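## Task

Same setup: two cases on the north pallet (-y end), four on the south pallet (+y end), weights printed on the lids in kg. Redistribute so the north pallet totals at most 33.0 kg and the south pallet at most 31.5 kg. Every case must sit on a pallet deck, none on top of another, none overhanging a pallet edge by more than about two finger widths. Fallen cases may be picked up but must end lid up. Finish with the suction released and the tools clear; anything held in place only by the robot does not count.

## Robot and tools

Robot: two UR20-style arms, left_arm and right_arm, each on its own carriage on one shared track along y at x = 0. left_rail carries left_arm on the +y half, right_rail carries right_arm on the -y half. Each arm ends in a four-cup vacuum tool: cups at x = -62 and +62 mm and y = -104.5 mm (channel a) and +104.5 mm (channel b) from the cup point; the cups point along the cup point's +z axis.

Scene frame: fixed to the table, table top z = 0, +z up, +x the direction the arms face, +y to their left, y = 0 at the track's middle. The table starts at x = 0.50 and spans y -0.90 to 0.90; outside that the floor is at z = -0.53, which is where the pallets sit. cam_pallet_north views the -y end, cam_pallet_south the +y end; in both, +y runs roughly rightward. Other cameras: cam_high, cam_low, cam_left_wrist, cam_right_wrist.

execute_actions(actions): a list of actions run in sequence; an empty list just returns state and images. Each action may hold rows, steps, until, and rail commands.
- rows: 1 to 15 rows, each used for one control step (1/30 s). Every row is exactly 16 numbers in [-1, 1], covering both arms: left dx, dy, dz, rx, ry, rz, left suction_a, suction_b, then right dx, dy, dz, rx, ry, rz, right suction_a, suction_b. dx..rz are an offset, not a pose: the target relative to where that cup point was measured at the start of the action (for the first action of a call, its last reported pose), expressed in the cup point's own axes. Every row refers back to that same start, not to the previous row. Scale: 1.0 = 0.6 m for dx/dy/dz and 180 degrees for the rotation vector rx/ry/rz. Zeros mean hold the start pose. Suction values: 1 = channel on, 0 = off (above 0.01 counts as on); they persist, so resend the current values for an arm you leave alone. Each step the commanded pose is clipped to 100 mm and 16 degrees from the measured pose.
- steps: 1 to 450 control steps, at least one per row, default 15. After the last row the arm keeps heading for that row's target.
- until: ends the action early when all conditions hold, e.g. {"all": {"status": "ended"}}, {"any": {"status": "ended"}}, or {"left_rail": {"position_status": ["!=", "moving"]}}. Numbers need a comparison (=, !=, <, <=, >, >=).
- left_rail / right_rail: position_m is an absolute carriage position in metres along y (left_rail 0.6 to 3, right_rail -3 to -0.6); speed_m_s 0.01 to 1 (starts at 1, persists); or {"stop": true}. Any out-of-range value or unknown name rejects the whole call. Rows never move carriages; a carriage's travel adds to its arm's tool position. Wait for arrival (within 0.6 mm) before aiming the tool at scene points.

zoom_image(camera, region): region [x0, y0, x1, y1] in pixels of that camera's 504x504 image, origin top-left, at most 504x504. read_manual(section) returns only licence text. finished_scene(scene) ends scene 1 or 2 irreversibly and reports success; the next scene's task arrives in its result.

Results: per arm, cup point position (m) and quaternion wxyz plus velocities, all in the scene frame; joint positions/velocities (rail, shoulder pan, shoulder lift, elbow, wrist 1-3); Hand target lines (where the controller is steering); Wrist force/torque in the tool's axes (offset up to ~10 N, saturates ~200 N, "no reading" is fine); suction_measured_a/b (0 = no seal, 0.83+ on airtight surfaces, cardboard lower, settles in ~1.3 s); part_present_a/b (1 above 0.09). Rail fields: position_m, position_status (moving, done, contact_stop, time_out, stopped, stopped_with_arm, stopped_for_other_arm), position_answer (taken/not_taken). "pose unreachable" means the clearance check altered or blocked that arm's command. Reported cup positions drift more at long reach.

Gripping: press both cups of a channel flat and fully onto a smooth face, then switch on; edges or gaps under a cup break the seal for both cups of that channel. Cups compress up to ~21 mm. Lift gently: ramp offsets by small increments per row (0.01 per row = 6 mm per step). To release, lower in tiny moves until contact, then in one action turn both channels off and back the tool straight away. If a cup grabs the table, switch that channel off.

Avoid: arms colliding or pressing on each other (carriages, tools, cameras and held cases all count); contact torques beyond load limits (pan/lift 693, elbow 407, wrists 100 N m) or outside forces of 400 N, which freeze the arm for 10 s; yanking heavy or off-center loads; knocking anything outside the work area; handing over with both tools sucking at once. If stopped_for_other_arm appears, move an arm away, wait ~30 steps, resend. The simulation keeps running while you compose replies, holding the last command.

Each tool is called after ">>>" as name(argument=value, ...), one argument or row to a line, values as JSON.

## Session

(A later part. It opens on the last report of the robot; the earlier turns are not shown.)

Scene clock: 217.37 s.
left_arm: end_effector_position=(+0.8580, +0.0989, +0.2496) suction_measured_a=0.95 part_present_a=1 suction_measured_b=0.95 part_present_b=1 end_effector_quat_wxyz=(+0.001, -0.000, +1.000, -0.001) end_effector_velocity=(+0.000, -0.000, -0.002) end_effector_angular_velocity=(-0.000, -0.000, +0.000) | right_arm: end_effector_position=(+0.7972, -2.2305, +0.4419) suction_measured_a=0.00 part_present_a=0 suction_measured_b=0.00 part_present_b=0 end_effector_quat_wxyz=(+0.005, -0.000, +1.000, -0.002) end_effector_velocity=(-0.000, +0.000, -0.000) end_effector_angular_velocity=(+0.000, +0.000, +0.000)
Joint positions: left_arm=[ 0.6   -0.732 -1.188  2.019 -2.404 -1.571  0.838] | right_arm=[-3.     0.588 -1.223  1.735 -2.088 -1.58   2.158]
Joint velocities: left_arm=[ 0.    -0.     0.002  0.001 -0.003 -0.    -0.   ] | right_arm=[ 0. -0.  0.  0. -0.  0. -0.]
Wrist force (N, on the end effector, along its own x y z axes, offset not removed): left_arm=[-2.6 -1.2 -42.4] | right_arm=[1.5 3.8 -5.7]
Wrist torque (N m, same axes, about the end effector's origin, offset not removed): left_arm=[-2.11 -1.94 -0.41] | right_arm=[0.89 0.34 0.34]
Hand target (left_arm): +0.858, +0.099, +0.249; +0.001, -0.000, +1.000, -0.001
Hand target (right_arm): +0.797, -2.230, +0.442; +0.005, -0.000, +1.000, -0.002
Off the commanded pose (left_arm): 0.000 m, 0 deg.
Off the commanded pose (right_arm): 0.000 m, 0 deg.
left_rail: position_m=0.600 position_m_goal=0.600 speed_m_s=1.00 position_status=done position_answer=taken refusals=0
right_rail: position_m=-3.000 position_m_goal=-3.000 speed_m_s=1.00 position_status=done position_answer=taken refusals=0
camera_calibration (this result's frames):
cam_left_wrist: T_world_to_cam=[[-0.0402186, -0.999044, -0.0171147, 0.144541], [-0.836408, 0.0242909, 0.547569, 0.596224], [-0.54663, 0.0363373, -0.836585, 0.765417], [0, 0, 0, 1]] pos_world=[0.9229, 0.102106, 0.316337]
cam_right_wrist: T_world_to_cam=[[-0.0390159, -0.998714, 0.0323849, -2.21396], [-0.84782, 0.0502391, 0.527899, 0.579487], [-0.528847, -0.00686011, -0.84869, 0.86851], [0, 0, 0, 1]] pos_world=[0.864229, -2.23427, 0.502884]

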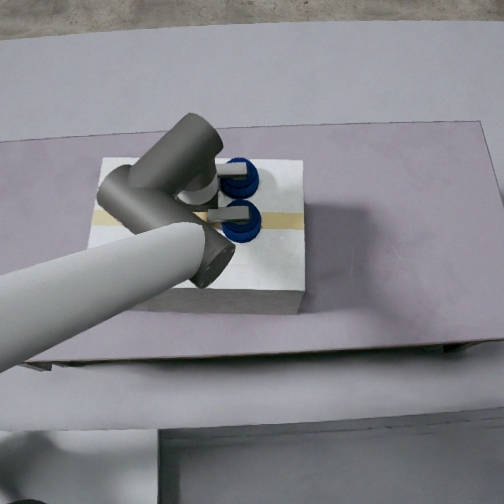

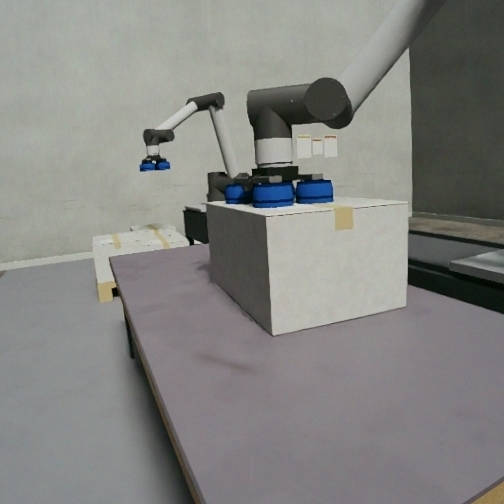

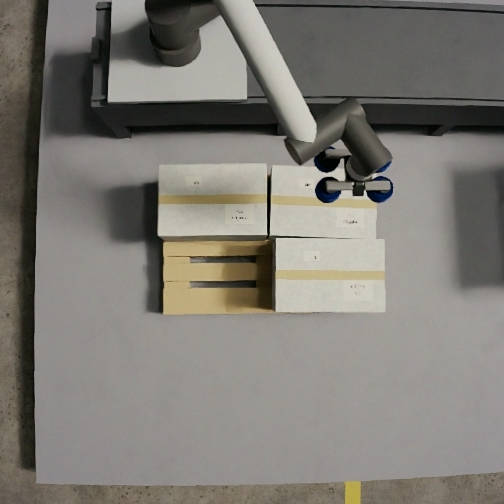

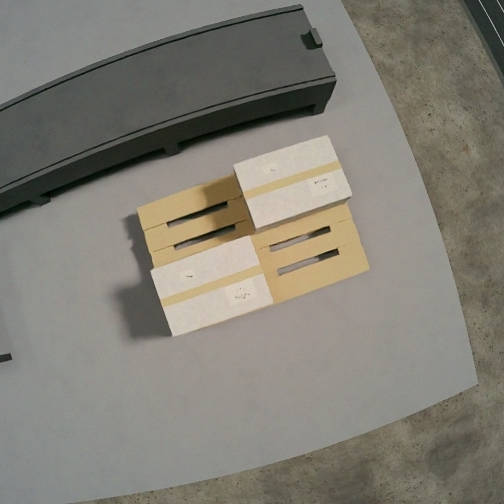

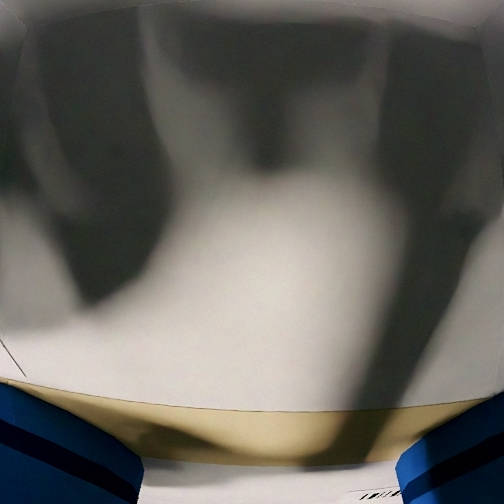

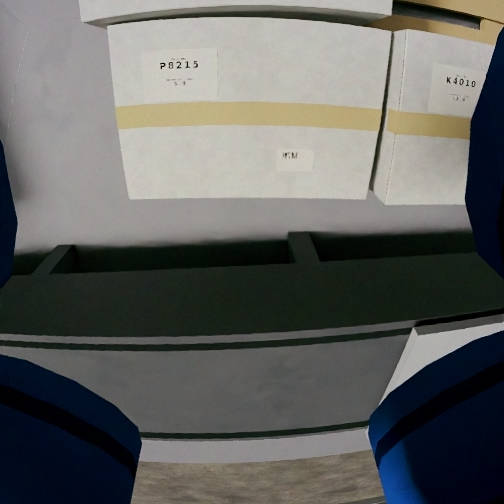

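>>> execute_actions(
  actions=[
    {"rows":[[0,0,-0.4,0,0,0,0,0,0,0,0,0,0,0,0,0]],"steps":40},
    {"left_rail":{"position_m":2.2},"right_rail":{"position_m":-0.6},"rows":[[0,0,0,0,0,0,0,0,-0.022,-0.1,0.15,0,0,0,1,1]],"steps":150,"until":{"all":{"status":"ended"}}},
  ],
)

Scene clock: 227.20 s.
left_arm: end_effector_position=(+0.8578, +1.6990, +0.4895) suction_measured_a=0.00 part_present_a=0 suction_measured_b=0.00 part_present_b=0 end_effector_quat_wxyz=(+0.001, -0.000, +1.000, -0.001) end_effector_velocity=(+0.000, -0.000, +0.000) end_effector_angular_velocity=(-0.000, -0.000, -0.000) | right_arm: end_effector_position=(+0.8114, +0.1092, +0.3523) suction_measured_a=0.00 part_present_a=0 suction_measured_b=0.00 part_present_b=0 end_effector_quat_wxyz=(+0.005, -0.000, +1.000, -0.002) end_effector_velocity=(+0.000, -0.000, +0.000) end_effector_angular_velocity=(+0.000, -0.000, -0.000)
Joint positions: left_arm=[ 2.2   -0.732 -1.372  1.863 -2.064 -1.571  0.838] | right_arm=[-0.6    0.533 -1.195  1.841 -2.222 -1.579  2.103]
Joint velocities: left_arm=[ 0. -0.  0. -0. -0. -0. -0.] | right_arm=[ 0. -0. -0.  0. -0. -0.  0.]
Wrist force (N, on the end effector, along its own x y z axes, offset not removed): left_arm=[-1.9 -3.2 -3.2] | right_arm=[-2.1 5.0 2.3]
Wrist torque (N m, same axes, about the end effector's origin, offset not removed): left_arm=[0.15 0.72 -0.34] | right_arm=[1.27 0.58 0.26]
Hand target (left_arm): +0.858, +1.699, +0.489; +0.001, -0.000, +1.000, -0.001
Hand target (right_arm): +0.811, +0.109, +0.352; +0.005, -0.000, +1.000, -0.002
Off the commanded pose (left_arm): 0.000 m, 0 deg.
Off the commanded pose (right_arm): 0.000 m, 0 deg.
left_rail: position_m=2.200 position_m_goal=2.200 speed_m_s=1.00 position_status=done position_answer=taken refusals=0
right_rail: position_m=-0.600 position_m_goal=-0.600 speed_m_s=1.00 position_status=done position_answer=taken refusals=0
camera_calibration (this result's frames):
cam_left_wrist: T_world_to_cam=[[-0.0402023, -0.999044, -0.0171704, 1.74725], [-0.836449, 0.0242495, 0.547507, 0.426014], [-0.546568, 0.0363732, -0.836625, 0.907765], [0, 0, 0, 1]] pos_world=[0.922738, 1.70223, 0.556214]
cam_right_wrist: T_world_to_cam=[[-0.0390162, -0.998714, 0.0323665, 0.126164], [-0.847809, 0.0502297, 0.527918, 0.52126], [-0.528865, -0.00684326, -0.848678, 0.81595], [0, 0, 0, 1]] pos_world=[0.878378, 0.105403, 0.413213]

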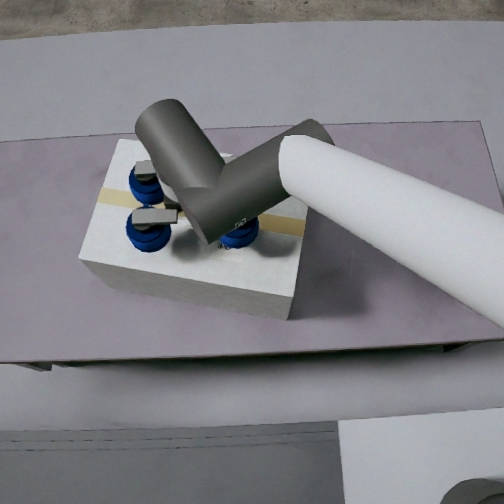

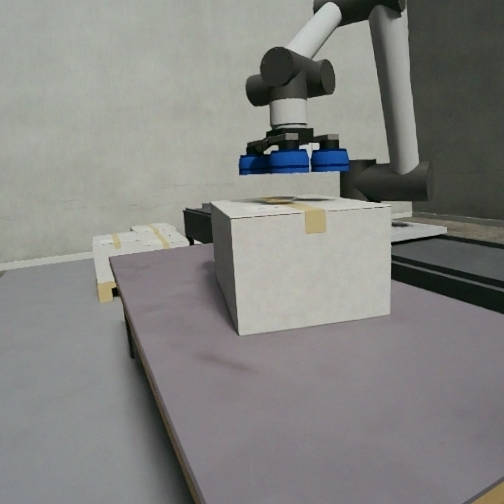

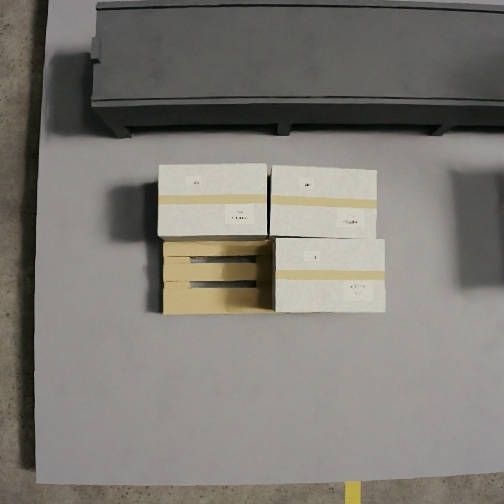

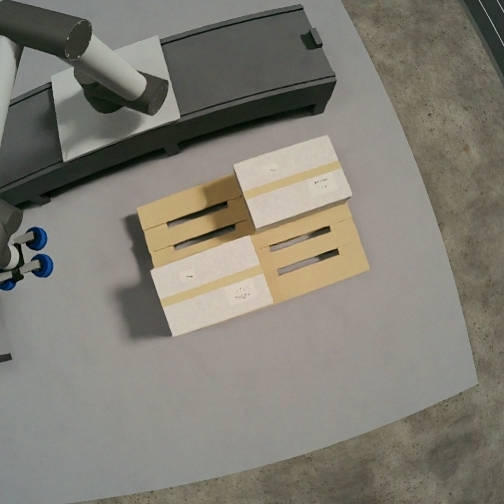

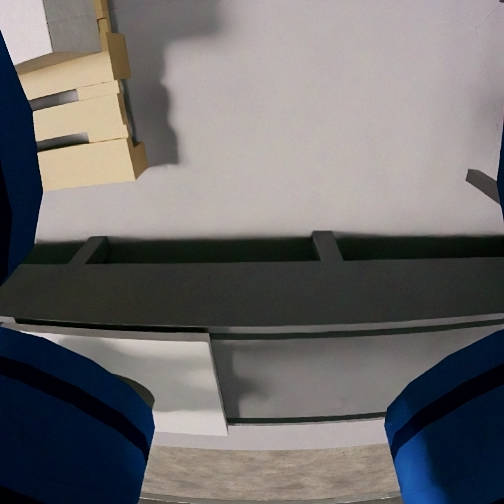

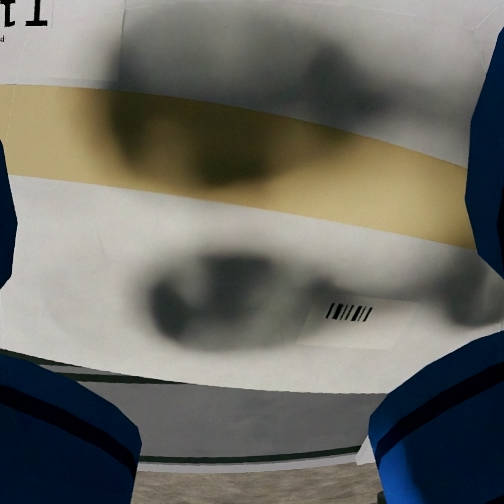

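>>> execute_actions(
  actions=[
    {"rows":[[0,0,0,0,0,0,0,0,0,0,0,0,0,0.067,1,1]],"steps":20},
  ],
)

Scene clock: 235.07 s.
left_arm: end_effector_position=(+0.8578, +1.6990, +0.4894) suction_measured_a=0.00 part_present_a=0 suction_measured_b=0.00 part_present_b=0 end_effector_quat_wxyz=(+0.001, -0.000, +1.000, -0.001) end_effector_velocity=(-0.000, -0.000, -0.000) end_effector_angular_velocity=(+0.000, +0.000, -0.000) | right_arm: end_effector_position=(+0.8114, +0.1091, +0.3524) suction_measured_a=0.00 part_present_a=0 suction_measured_b=0.00 part_present_b=0 end_effector_quat_wxyz=(+0.005, +0.103, +0.995, -0.002) end_effector_velocity=(+0.000, +0.000, +0.000) end_effector_angular_velocity=(-0.001, -0.001, -0.023)
Joint positions: left_arm=[ 2.2   -0.732 -1.372  1.863 -2.064 -1.571  0.838] | right_arm=[-0.6    0.533 -1.195  1.841 -2.222 -1.579  2.311]
Joint velocities: left_arm=[ 0. -0.  0. -0.  0. -0.  0.] | right_arm=[ 0.     0.001  0.    -0.001 -0.    -0.001  0.024]
Wrist force (N, on the end effector, along its own x y z axes, offset not removed): left_arm=[-8.0 -1.0 -6.7] | right_arm=[-3.1 5.1 -0.7]
Wrist torque (N m, same axes, about the end effector's origin, offset not removed): left_arm=[0.17 1.47 -0.35] | right_arm=[1.21 0.83 0.30]
Hand target (left_arm): +0.858, +1.699, +0.489; +0.001, -0.000, +1.000, -0.001
Hand target (right_arm): +0.811, +0.109, +0.352; +0.005, +0.105, +0.994, -0.002
Off the commanded pose (left_arm): 0.000 m, 0 deg.
Off the commanded pose (right_arm): 0.000 m, 0 deg.
left_rail: position_m=2.200 position_m_goal=2.200 speed_m_s=1.00 position_status=done position_answer=taken refusals=0
right_rail: position_m=-0.600 position_m_goal=-0.600 speed_m_s=1.00 position_status=done position_answer=taken refusals=0
camera_calibration (this result's frames):
cam_left_wrist: T_world_to_cam=[[-0.0402095, -0.999044, -0.0171759, 1.74722], [-0.83642, 0.0242505, 0.547552, 0.426013], [-0.546612, 0.036383, -0.836595, 0.907744], [0, 0, 0, 1]] pos_world=[0.922765, 1.70219, 0.55616]
cam_right_wrist: T_world_to_cam=[[-0.243947, -0.969321, 0.0301137, 0.289954], [-0.819917, 0.222731, 0.527377, 0.479943], [-0.517905, 0.103961, -0.849097, 0.795225], [0, 0, 0, 1]] pos_world=[0.876098, 0.0914878, 0.413381]

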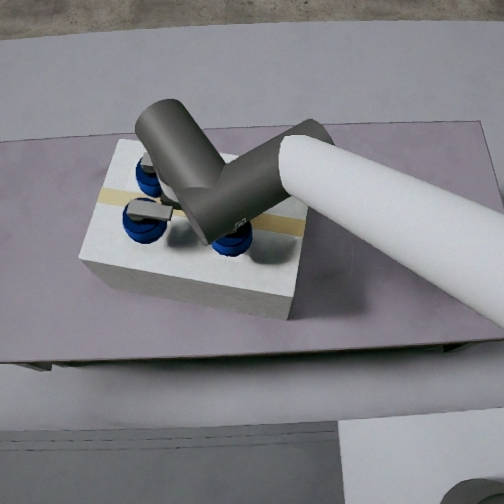

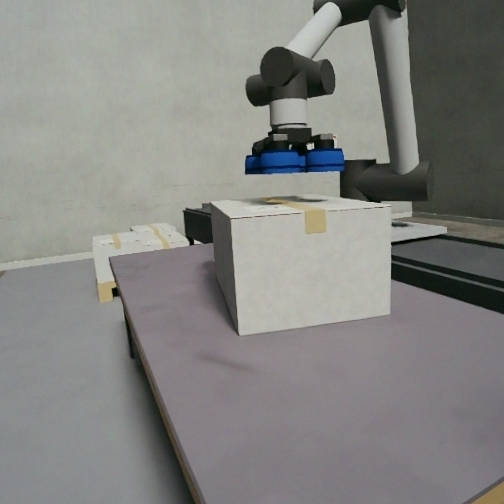

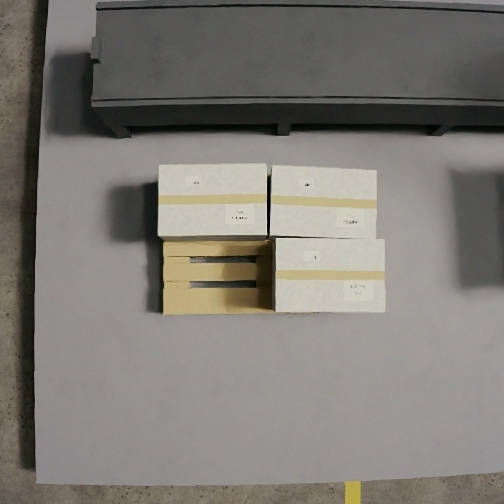

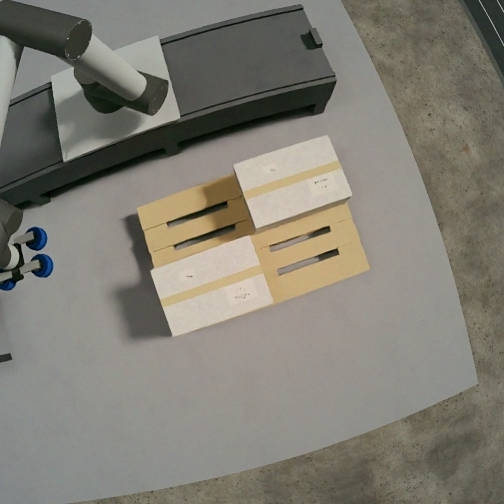

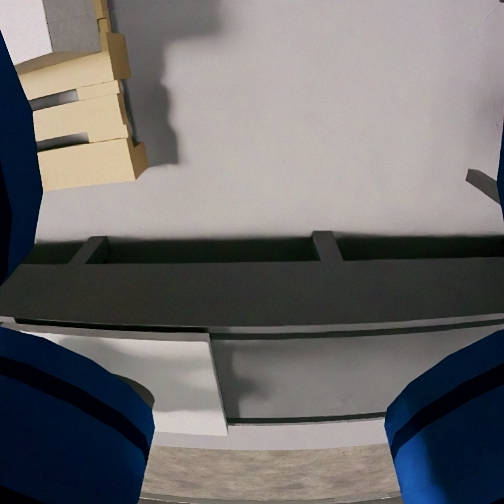

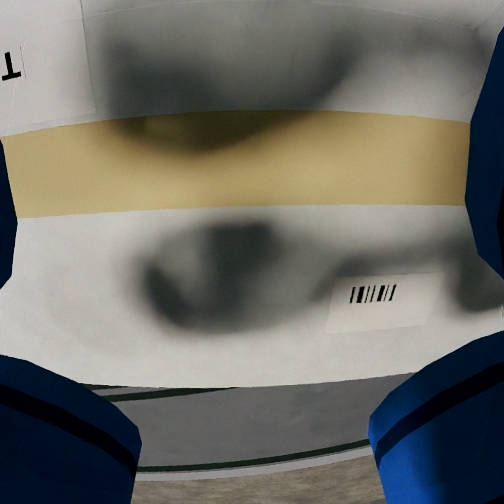

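>>> execute_actions(
  actions=[
    {"rows":[[0,0,0,0,0,0,0,0,-0.05,0,0.08,0,0,0,1,1],[0,0,0,0,0,0,0,0,-0.05,0,0.15,0,0,0,1,1]],"steps":40},
  ],
)

Scene clock: 241.53 s.
left_arm: end_effector_position=(+0.8578, +1.6990, +0.4895) suction_measured_a=0.00 part_present_a=0 suction_measured_b=0.00 part_present_b=0 end_effector_quat_wxyz=(+0.001, -0.000, +1.000, -0.001) end_effector_velocity=(+0.000, -0.000, -0.000) end_effector_angular_velocity=(+0.000, +0.000, +0.000) | right_arm: end_effector_position=(+0.8416, +0.1024, +0.2627) suction_measured_a=0.86 part_present_a=1 suction_measured_b=0.86 part_present_b=1 end_effector_quat_wxyz=(+0.005, +0.103, +0.995, -0.002) end_effector_velocity=(+0.000, -0.000, -0.000) end_effector_angular_velocity=(-0.000, +0.000, -0.000)
Joint positions: left_arm=[ 2.2   -0.732 -1.372  1.863 -2.064 -1.571  0.838] | right_arm=[-0.6    0.513 -1.108  1.86  -2.329 -1.579  2.291]
Joint velocities: left_arm=[ 0. -0.  0. -0. -0. -0. -0.] | right_arm=[ 0. -0.  0.  0. -0. -0. -0.]
Wrist force (N, on the end effector, along its own x y z axes, offset not removed): left_arm=[-0.4 -7.6 -4.1] | right_arm=[4.0 4.6 -36.4]
Wrist torque (N m, same axes, about the end effector's origin, offset not removed): left_arm=[-0.60 0.26 -0.39] | right_arm=[-1.85 0.79 0.15]
Hand target (left_arm): +0.858, +1.699, +0.489; +0.001, -0.000, +1.000, -0.001
Hand target (right_arm): +0.842, +0.102, +0.263; +0.005, +0.103, +0.995, -0.002
Off the commanded pose (left_arm): 0.000 m, 0 deg.
Off the commanded pose (right_arm): 0.000 m, 0 deg.
left_rail: position_m=2.200 position_m_goal=2.200 speed_m_s=1.00 position_status=done position_answer=taken refusals=0
right_rail: position_m=-0.600 position_m_goal=-0.600 speed_m_s=1.00 position_status=done position_answer=taken refusals=0
camera_calibration (this result's frames):
cam_left_wrist: T_world_to_cam=[[-0.0402084, -0.999044, -0.0171705, 1.74725], [-0.836449, 0.0242545, 0.547507, 0.426003], [-0.546567, 0.0363767, -0.836625, 0.907758], [0, 0, 0, 1]] pos_world=[0.922735, 1.70222, 0.556214]
cam_right_wrist: T_world_to_cam=[[-0.243945, -0.969323, 0.0300681, 0.293537], [-0.819944, 0.22271, 0.527345, 0.55358], [-0.517864, 0.103989, -0.849119, 0.735396], [0, 0, 0, 1]] pos_world=[0.906346, 0.0847718, 0.323686]

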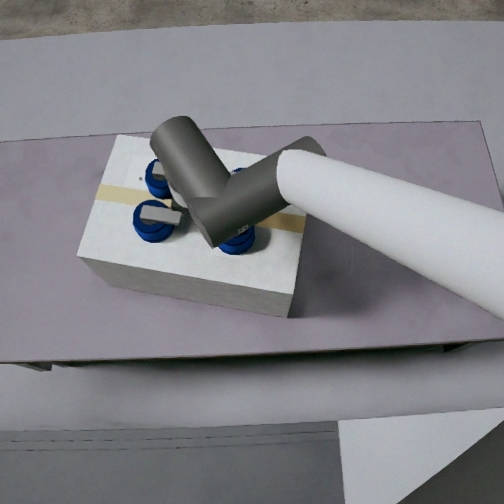

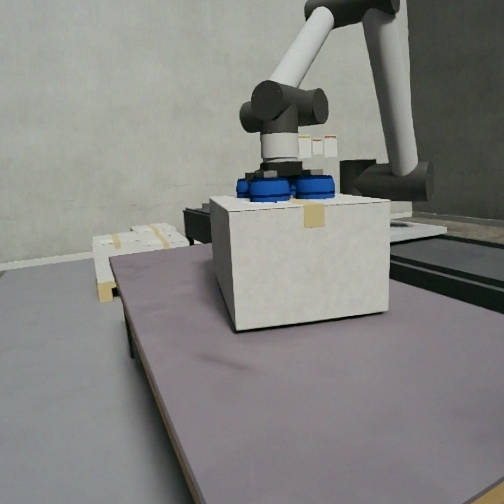

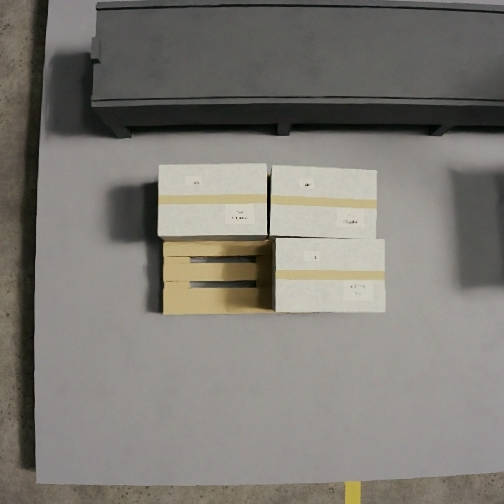

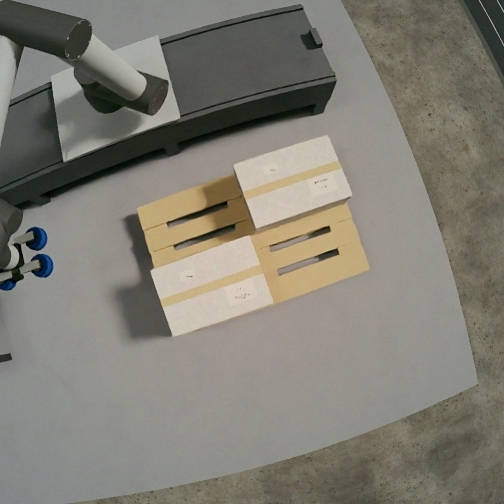

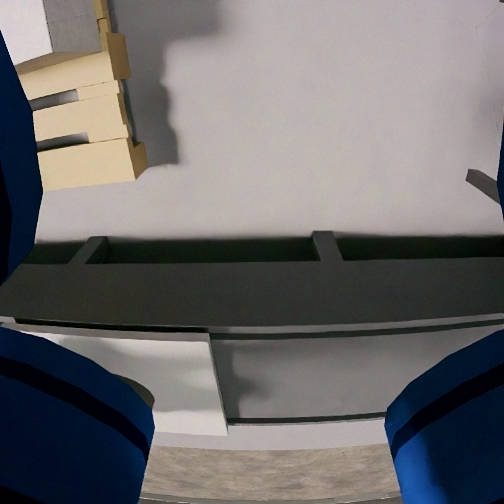

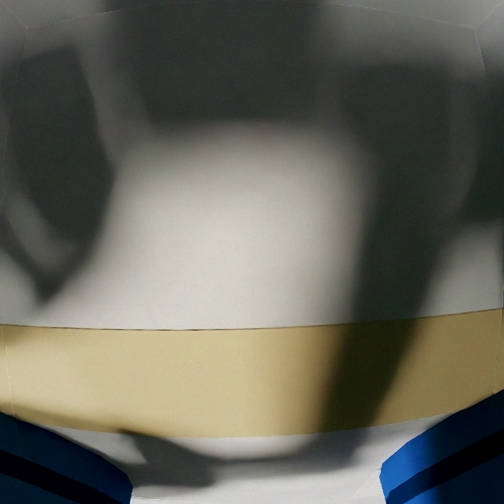

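>>> execute_actions(
  actions=[
    {"rows":[[0,0,0,0,0,0,0,0,0,0,-0.1,0,0,0,1,1],[0,0,0,0,0,0,0,0,0,0,-0.2,0,0,0,1,1],[0,0,0,0,0,0,0,0,0,0,-0.3,0,0,-0.067,1,1]],"steps":30},
    {"rows":[[0,0,0,0,0,0,0,0,-0.6,-0.92,0,0,0,0,1,1]],"right_rail":{"position_m":-3.0},"steps":150,"until":{"right_rail":{"position_status":["!=","moving"]}}},
    {"rows":[[0,0,0,0,0,0,0,0,0,0,0.25,0,0,0,1,1]],"steps":40},
  ],
)

Scene clock: 259.20 s.
left_arm: end_effector_position=(+0.8578, +1.6990, +0.4894) suction_measured_a=0.00 part_present_a=0 suction_measured_b=0.00 part_present_b=0 end_effector_quat_wxyz=(+0.001, -0.000, +1.000, -0.001) end_effector_velocity=(-0.000, -0.000, -0.000) end_effector_angular_velocity=(-0.000, +0.000, +0.000) | right_arm: end_effector_position=(+1.2029, -2.8490, +0.2986) suction_measured_a=0.86 part_present_a=1 suction_measured_b=0.86 part_present_b=1 end_effector_quat_wxyz=(+0.005, -0.001, +1.000, -0.002) end_effector_velocity=(+0.000, -0.000, -0.000) end_effector_angular_velocity=(+0.000, +0.000, -0.000)
Joint positions: left_arm=[ 2.2   -0.732 -1.372  1.863 -2.064 -1.571  0.838] | right_arm=[-3.    -0.041 -1.029  1.659 -2.211 -1.574  1.527]
Joint velocities: left_arm=[ 0.  0.  0.  0. -0. -0. -0.] | right_arm=[ 0. -0.  0.  0. -0.  0. -0.]
Wrist force (N, on the end effector, along its own x y z axes, offset not removed): left_arm=[-6.4 -4.3 -5.8] | right_arm=[4.8 1.6 -38.2]
Wrist torque (N m, same axes, about the end effector's origin, offset not removed): left_arm=[-0.36 1.29 -0.40] | right_arm=[-2.26 0.54 0.21]
Hand target (left_arm): +0.858, +1.699, +0.489; +0.001, -0.000, +1.000, -0.001
Hand target (right_arm): +1.203, -2.849, +0.299; +0.005, -0.001, +1.000, -0.002
Off the commanded pose (left_arm): 0.000 m, 0 deg.
Off the commanded pose (right_arm): 0.000 m, 0 deg.
left_rail: position_m=2.200 position_m_goal=2.200 speed_m_s=1.00 position_status=done position_answer=taken refusals=0
right_rail: position_m=-3.000 position_m_goal=-3.000 speed_m_s=1.00 position_status=done position_answer=taken refusals=0
camera_calibration (this result's frames):
cam_left_wrist: T_world_to_cam=[[-0.0402095, -0.999044, -0.0171759, 1.74722], [-0.83642, 0.0242505, 0.547552, 0.426013], [-0.546612, 0.0363831, -0.836595, 0.907744], [0, 0, 0, 1]] pos_world=[0.922765, 1.70219, 0.55616]
cam_right_wrist: T_world_to_cam=[[-0.0364709, -0.998827, 0.0318585, -2.81441], [-0.848264, 0.0477956, 0.527412, 1.02393], [-0.528316, -0.00778923, -0.849012, 0.953985], [0, 0, 0, 1]] pos_world=[1.26992, -2.85261, 0.359576]

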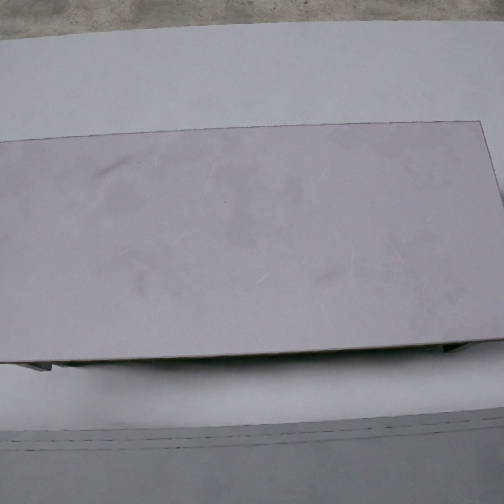

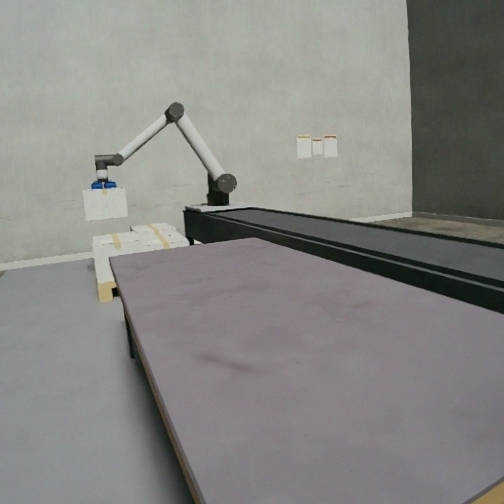

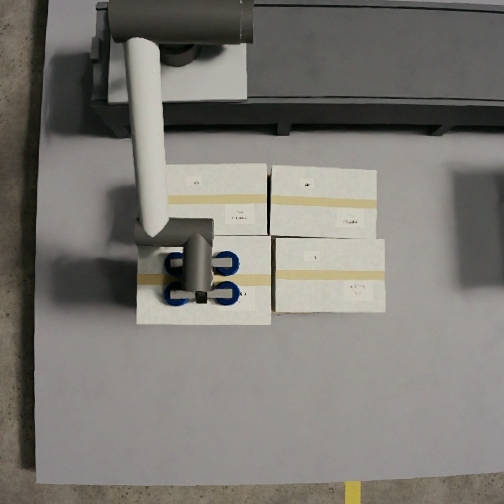

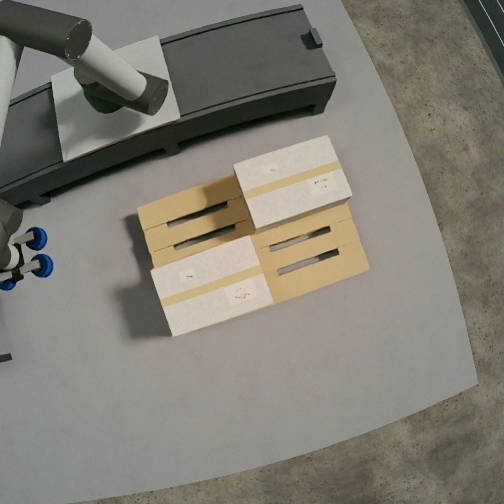

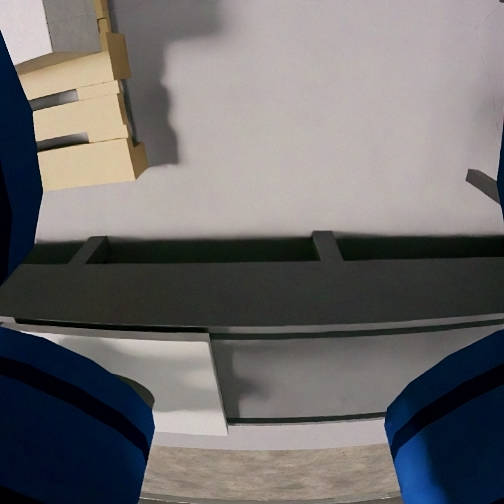

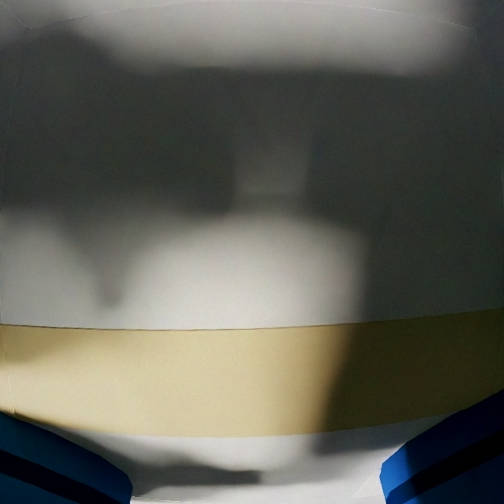

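>>> execute_actions(
  actions=[
    {"rows":[[0,0,0,0,0,0,0,0,0.012,0,0.2,0,0,0,1,1],[0,0,0,0,0,0,0,0,0.012,0,0.4,0,0,0,1,1],[0,0,0,0,0,0,0,0,0.012,0,0.5,0,0,0,1,1]],"steps":50},
  ],
)

Scene clock: 265.53 s.
left_arm: end_effector_position=(+0.8578, +1.6990, +0.4894) suction_measured_a=0.00 part_present_a=0 suction_measured_b=0.00 part_present_b=0 end_effector_quat_wxyz=(+0.001, -0.000, +1.000, -0.001) end_effector_velocity=(+0.000, -0.000, -0.000) end_effector_angular_velocity=(+0.000, +0.000, -0.000) | right_arm: end_effector_position=(+1.1987, -2.8505, -0.0016) suction_measured_a=0.86 part_present_a=1 suction_measured_b=0.86 part_present_b=1 end_effector_quat_wxyz=(+0.005, -0.001, +1.000, -0.002) end_effector_velocity=(-0.000, +0.000, -0.000) end_effector_angular_velocity=(+0.000, +0.000, +0.000)
Joint positions: left_arm=[ 2.2   -0.732 -1.372  1.863 -2.064 -1.571  0.838] | right_arm=[-3.    -0.042 -0.781  1.743 -2.543 -1.574  1.526]
Joint velocities: left_arm=[ 0.  0.  0. -0.  0. -0.  0.] | right_arm=[ 0.  0.  0. -0. -0. -0.  0.]
Wrist force (N, on the end effector, along its own x y z axes, offset not removed): left_arm=[-5.7 -6.3 -9.7] | right_arm=[1.6 -0.2 -37.6]
Wrist torque (N m, same axes, about the end effector's origin, offset not removed): left_arm=[-0.46 1.32 -0.37] | right_arm=[-2.41 0.97 0.08]
Hand target (left_arm): +0.858, +1.699, +0.489; +0.001, -0.000, +1.000, -0.001
Hand target (right_arm): +1.199, -2.850, -0.002; +0.005, -0.001, +1.000, -0.002
Off the commanded pose (left_arm): 0.000 m, 0 deg.
Off the commanded pose (right_arm): 0.000 m, 0 deg.
left_rail: position_m=2.200 position_m_goal=2.200 speed_m_s=1.00 position_status=done position_answer=taken refusals=0
right_rail: position_m=-3.000 position_m_goal=-3.000 speed_m_s=1.00 position_status=done position_answer=taken refusals=0
camera_calibration (this result's frames):
cam_left_wrist: T_world_to_cam=[[-0.0402095, -0.999044, -0.0171758, 1.74722], [-0.83642, 0.0242505, 0.547552, 0.426013], [-0.546612, 0.036383, -0.836595, 0.907744], [0, 0, 0, 1]] pos_world=[0.922765, 1.70219, 0.55616]
cam_right_wrist: T_world_to_cam=[[-0.0364739, -0.998827, 0.0318585, -2.8065], [-0.848284, 0.0477979, 0.52738, 1.17877], [-0.528284, -0.0077894, -0.849032, 0.696828], [0, 0, 0, 1]] pos_world=[1.26569, -2.85412, 0.0593818]

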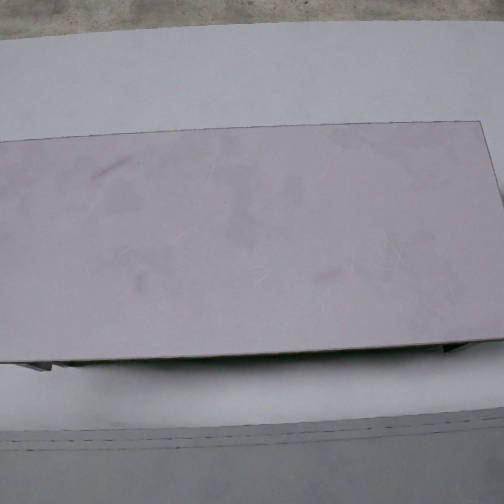

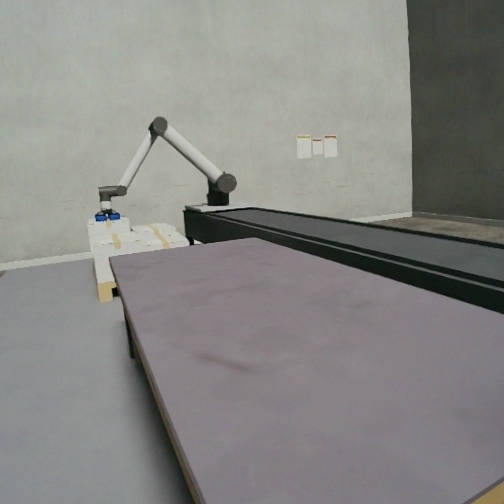

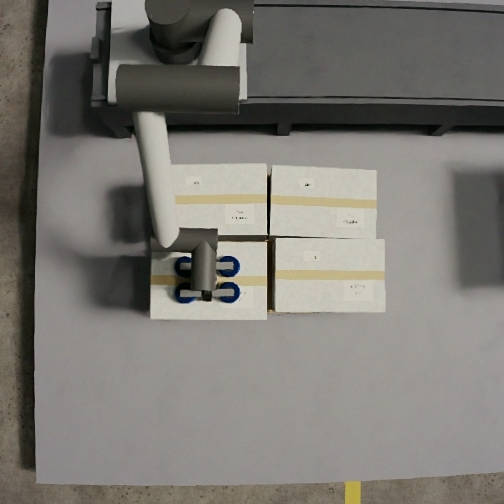

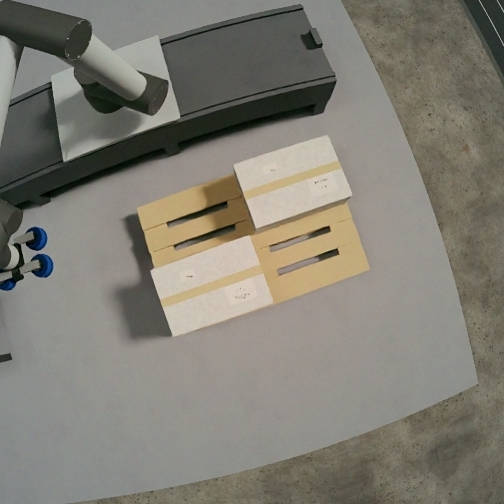

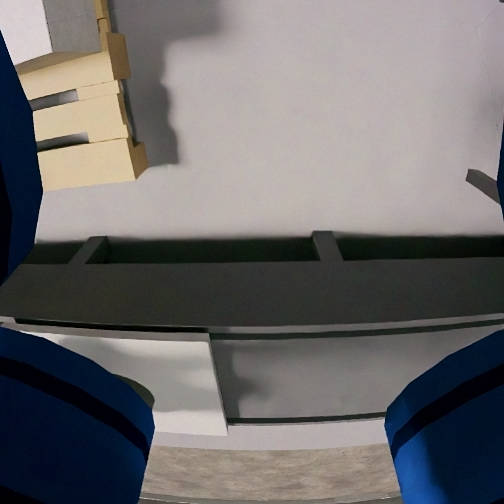

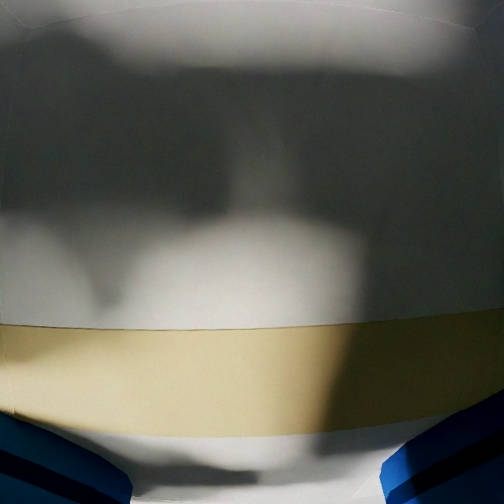

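Good. Lower to −0.115.

>>> execute_actions(
  actions=[
    {"rows":[[0,0,0,0,0,0,0,0,0,0,0.1,0,0,0,1,1],[0,0,0,0,0,0,0,0,0,0,0.19,0,0,0,1,1]],"steps":30},
  ],
)

Scene clock: 269.67 s.
left_arm: end_effector_position=(+0.8578, +1.6990, +0.4894) suction_measured_a=0.00 part_present_a=0 suction_measured_b=0.00 part_present_b=0 end_effector_quat_wxyz=(+0.001, -0.000, +1.000, -0.001) end_effector_velocity=(-0.000, -0.000, -0.000) end_effector_angular_velocity=(-0.000, +0.000, +0.000) | right_arm: end_effector_position=(+1.1998, -2.8511, -0.1155) suction_measured_a=0.86 part_present_a=1 suction_measured_b=0.86 part_present_b=1 end_effector_quat_wxyz=(+0.005, -0.001, +1.000, -0.002) end_effector_velocity=(+0.000, +0.000, -0.001) end_effector_angular_velocity=(+0.000, +0.000, +0.000)
Joint positions: left_arm=[ 2.2   -0.732 -1.372  1.863 -2.064 -1.571  0.838] | right_arm=[-3.    -0.043 -0.666  1.732 -2.647 -1.574  1.525]
Joint velocities: left_arm=[ 0. -0.  0. -0.  0. -0. -0.] | right_arm=[ 0.     0.     0.001 -0.    -0.001 -0.    -0.   ]
Wrist force (N, on the end effector, along its own x y z axes, offset not removed): left_arm=[-2.8 -5.8 1.4] | right_arm=[-3.9 -0.7 -39.2]
Wrist torque (N m, same axes, about the end effector's origin, offset not removed): left_arm=[-0.18 0.84 -0.56] | right_arm=[-2.51 1.89 0.25]
Hand target (left_arm): +0.858, +1.699, +0.489; +0.001, -0.000, +1.000, -0.001
Hand target (right_arm): +1.200, -2.851, -0.116; +0.005, -0.001, +1.000, -0.002
Off the commanded pose (left_arm): 0.000 m, 0 deg.
Off the commanded pose (right_arm): 0.000 m, 0 deg.
left_rail: position_m=2.200 position_m_goal=2.200 speed_m_s=1.00 position_status=done position_answer=taken refusals=0
right_rail: position_m=-3.000 position_m_goal=-3.000 speed_m_s=1.00 position_status=done position_answer=taken refusals=0
camera_calibration (this result's frames):
cam_left_wrist: T_world_to_cam=[[-0.0402096, -0.999044, -0.0171759, 1.74722], [-0.83642, 0.0242506, 0.547552, 0.426013], [-0.546612, 0.0363831, -0.836595, 0.907744], [0, 0, 0, 1]] pos_world=[0.922765, 1.70219, 0.55616]
cam_right_wrist: T_world_to_cam=[[-0.0364102, -0.998829, 0.0318596, -2.8035], [-0.84831, 0.047744, 0.527343, 1.23966], [-0.528247, -0.00782611, -0.849055, 0.600555], [0, 0, 0, 1]] pos_world=[1.26678, -2.85471, -0.0545054]

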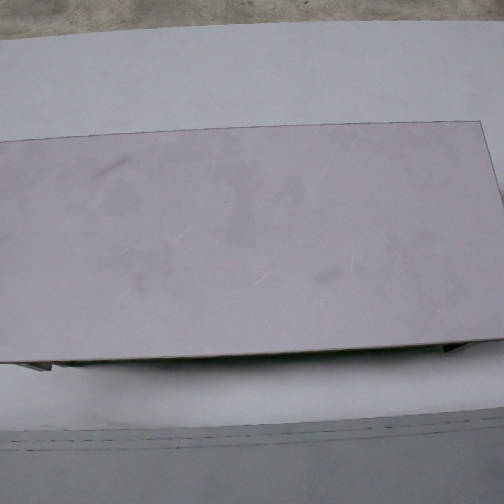

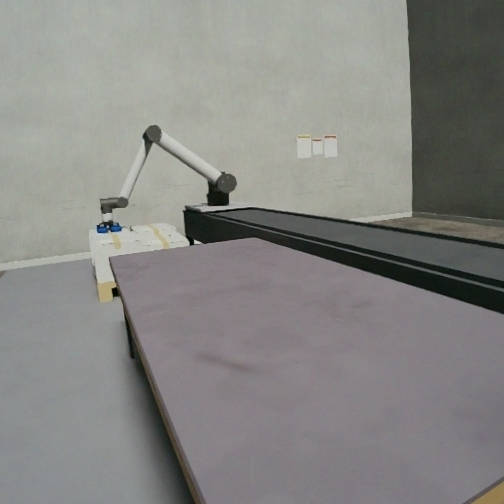

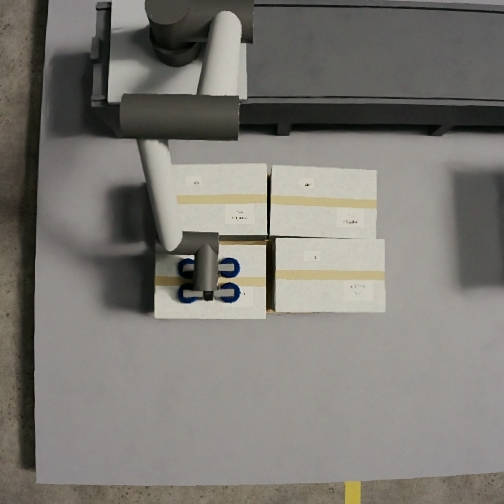

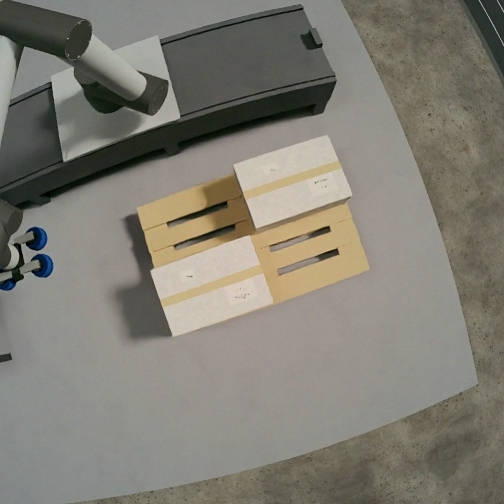

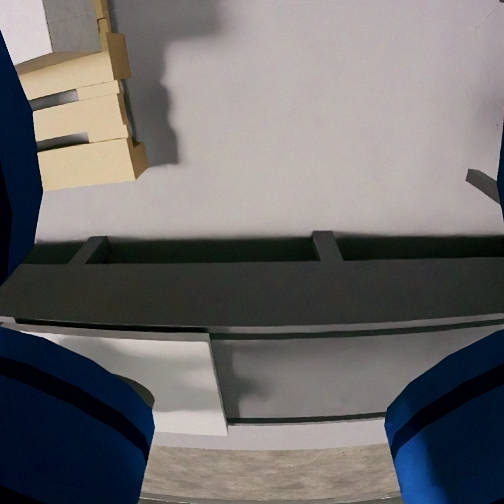

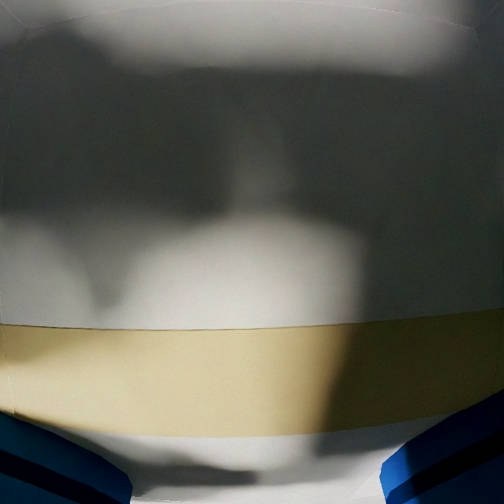

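>>> execute_actions(
  actions=[
    {"rows":[[0,0,0,0,0,0,0,0,0.01,0.025,0.02,0,0,0,1,1]],"steps":15},
  ],
)

Scene clock: 272.67 s.
left_arm: end_effector_position=(+0.8578, +1.6990, +0.4894) suction_measured_a=0.00 part_present_a=0 suction_measured_b=0.00 part_present_b=0 end_effector_quat_wxyz=(+0.001, -0.000, +1.000, -0.001) end_effector_velocity=(+0.000, +0.000, +0.000) end_effector_angular_velocity=(-0.000, -0.000, -0.000) | right_arm: end_effector_position=(+1.1941, -2.8366, -0.1273) suction_measured_a=0.86 part_present_a=1 suction_measured_b=0.86 part_present_b=1 end_effector_quat_wxyz=(+0.005, -0.001, +1.000, -0.002) end_effector_velocity=(-0.001, +0.004, -0.003) end_effector_angular_velocity=(-0.000, -0.000, -0.000)
Joint positions: left_arm=[ 2.2   -0.732 -1.372  1.863 -2.064 -1.571  0.838] | right_arm=[-3.    -0.031 -0.656  1.736 -2.661 -1.575  1.537]
Joint velocities: left_arm=[ 0.  0. -0. -0. -0.  0.  0.] | right_arm=[ 0.     0.003  0.003  0.001 -0.004 -0.     0.003]
Wrist force (N, on the end effector, along its own x y z axes, offset not removed): left_arm=[-4.1 -5.7 -5.1] | right_arm=[0.7 2.9 -33.7]
Wrist torque (N m, same axes, about the end effector's origin, offset not removed): left_arm=[-0.13 1.08 -0.42] | right_arm=[-1.99 1.16 0.22]
Hand target (left_arm): +0.858, +1.699, +0.489; +0.001, -0.000, +1.000, -0.001
Hand target (right_arm): +1.194, -2.836, -0.128; +0.005, -0.001, +1.000, -0.002
Off the commanded pose (left_arm): 0.000 m, 0 deg.
Off the commanded pose (right_arm): 0.001 m, 0 deg.
left_rail: position_m=2.200 position_m_goal=2.200 speed_m_s=1.00 position_status=done position_answer=taken refusals=0
right_rail: position_m=-3.000 position_m_goal=-3.000 speed_m_s=1.00 position_status=done position_answer=taken refusals=0
camera_calibration (this result's frames):
cam_left_wrist: T_world_to_cam=[[-0.0402095, -0.999044, -0.0171759, 1.74722], [-0.83642, 0.0242505, 0.547552, 0.426013], [-0.546612, 0.0363831, -0.836595, 0.907744], [0, 0, 0, 1]] pos_world=[0.922765, 1.70219, 0.55616]
cam_right_wrist: T_world_to_cam=[[-0.0363921, -0.99883, 0.0318391, -2.78895], [-0.8483, 0.0477179, 0.527362, 1.24023], [-0.528264, -0.00781729, -0.849044, 0.587723], [0, 0, 0, 1]] pos_world=[1.26106, -2.84027, -0.0662477]

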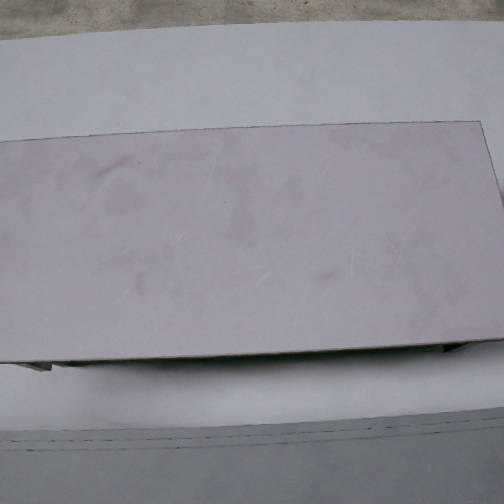

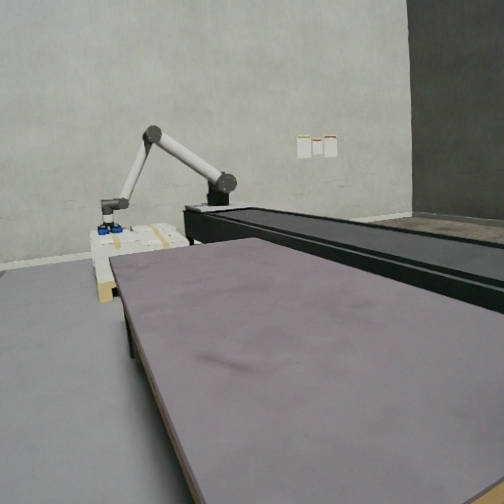

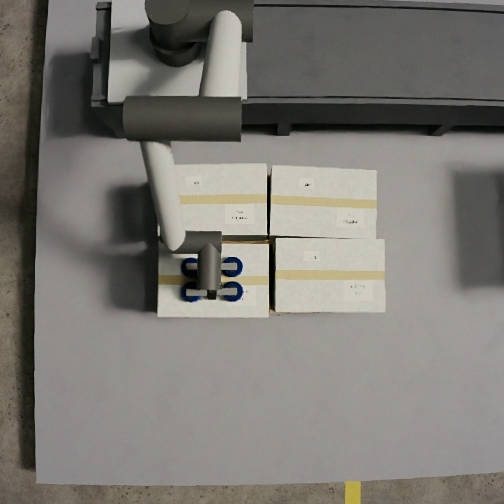

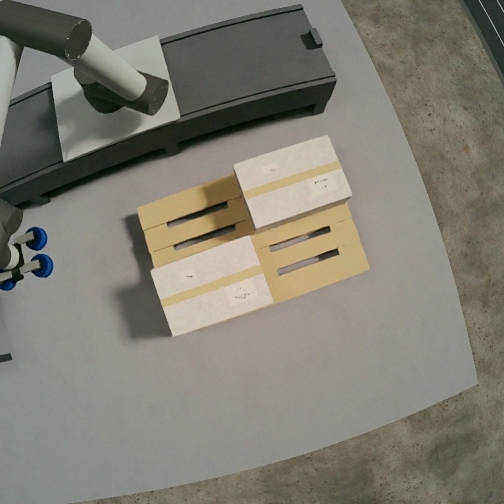

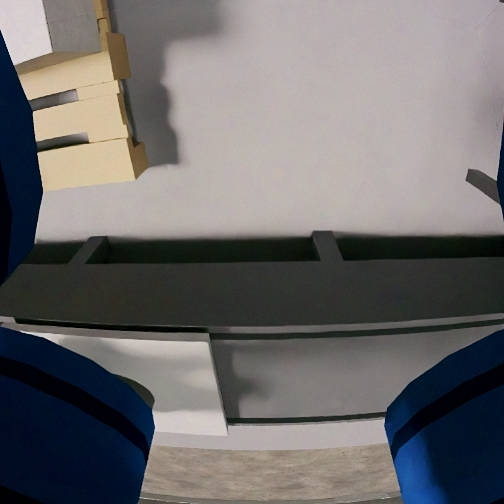

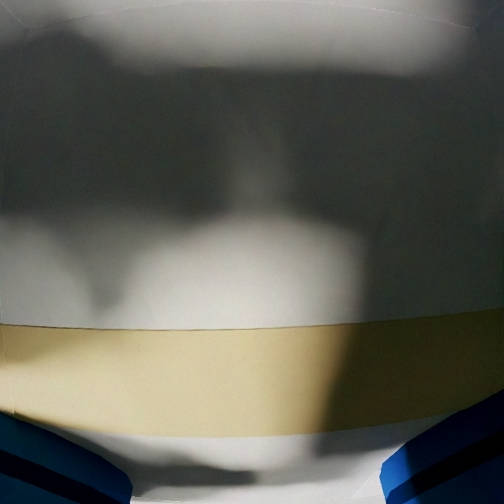

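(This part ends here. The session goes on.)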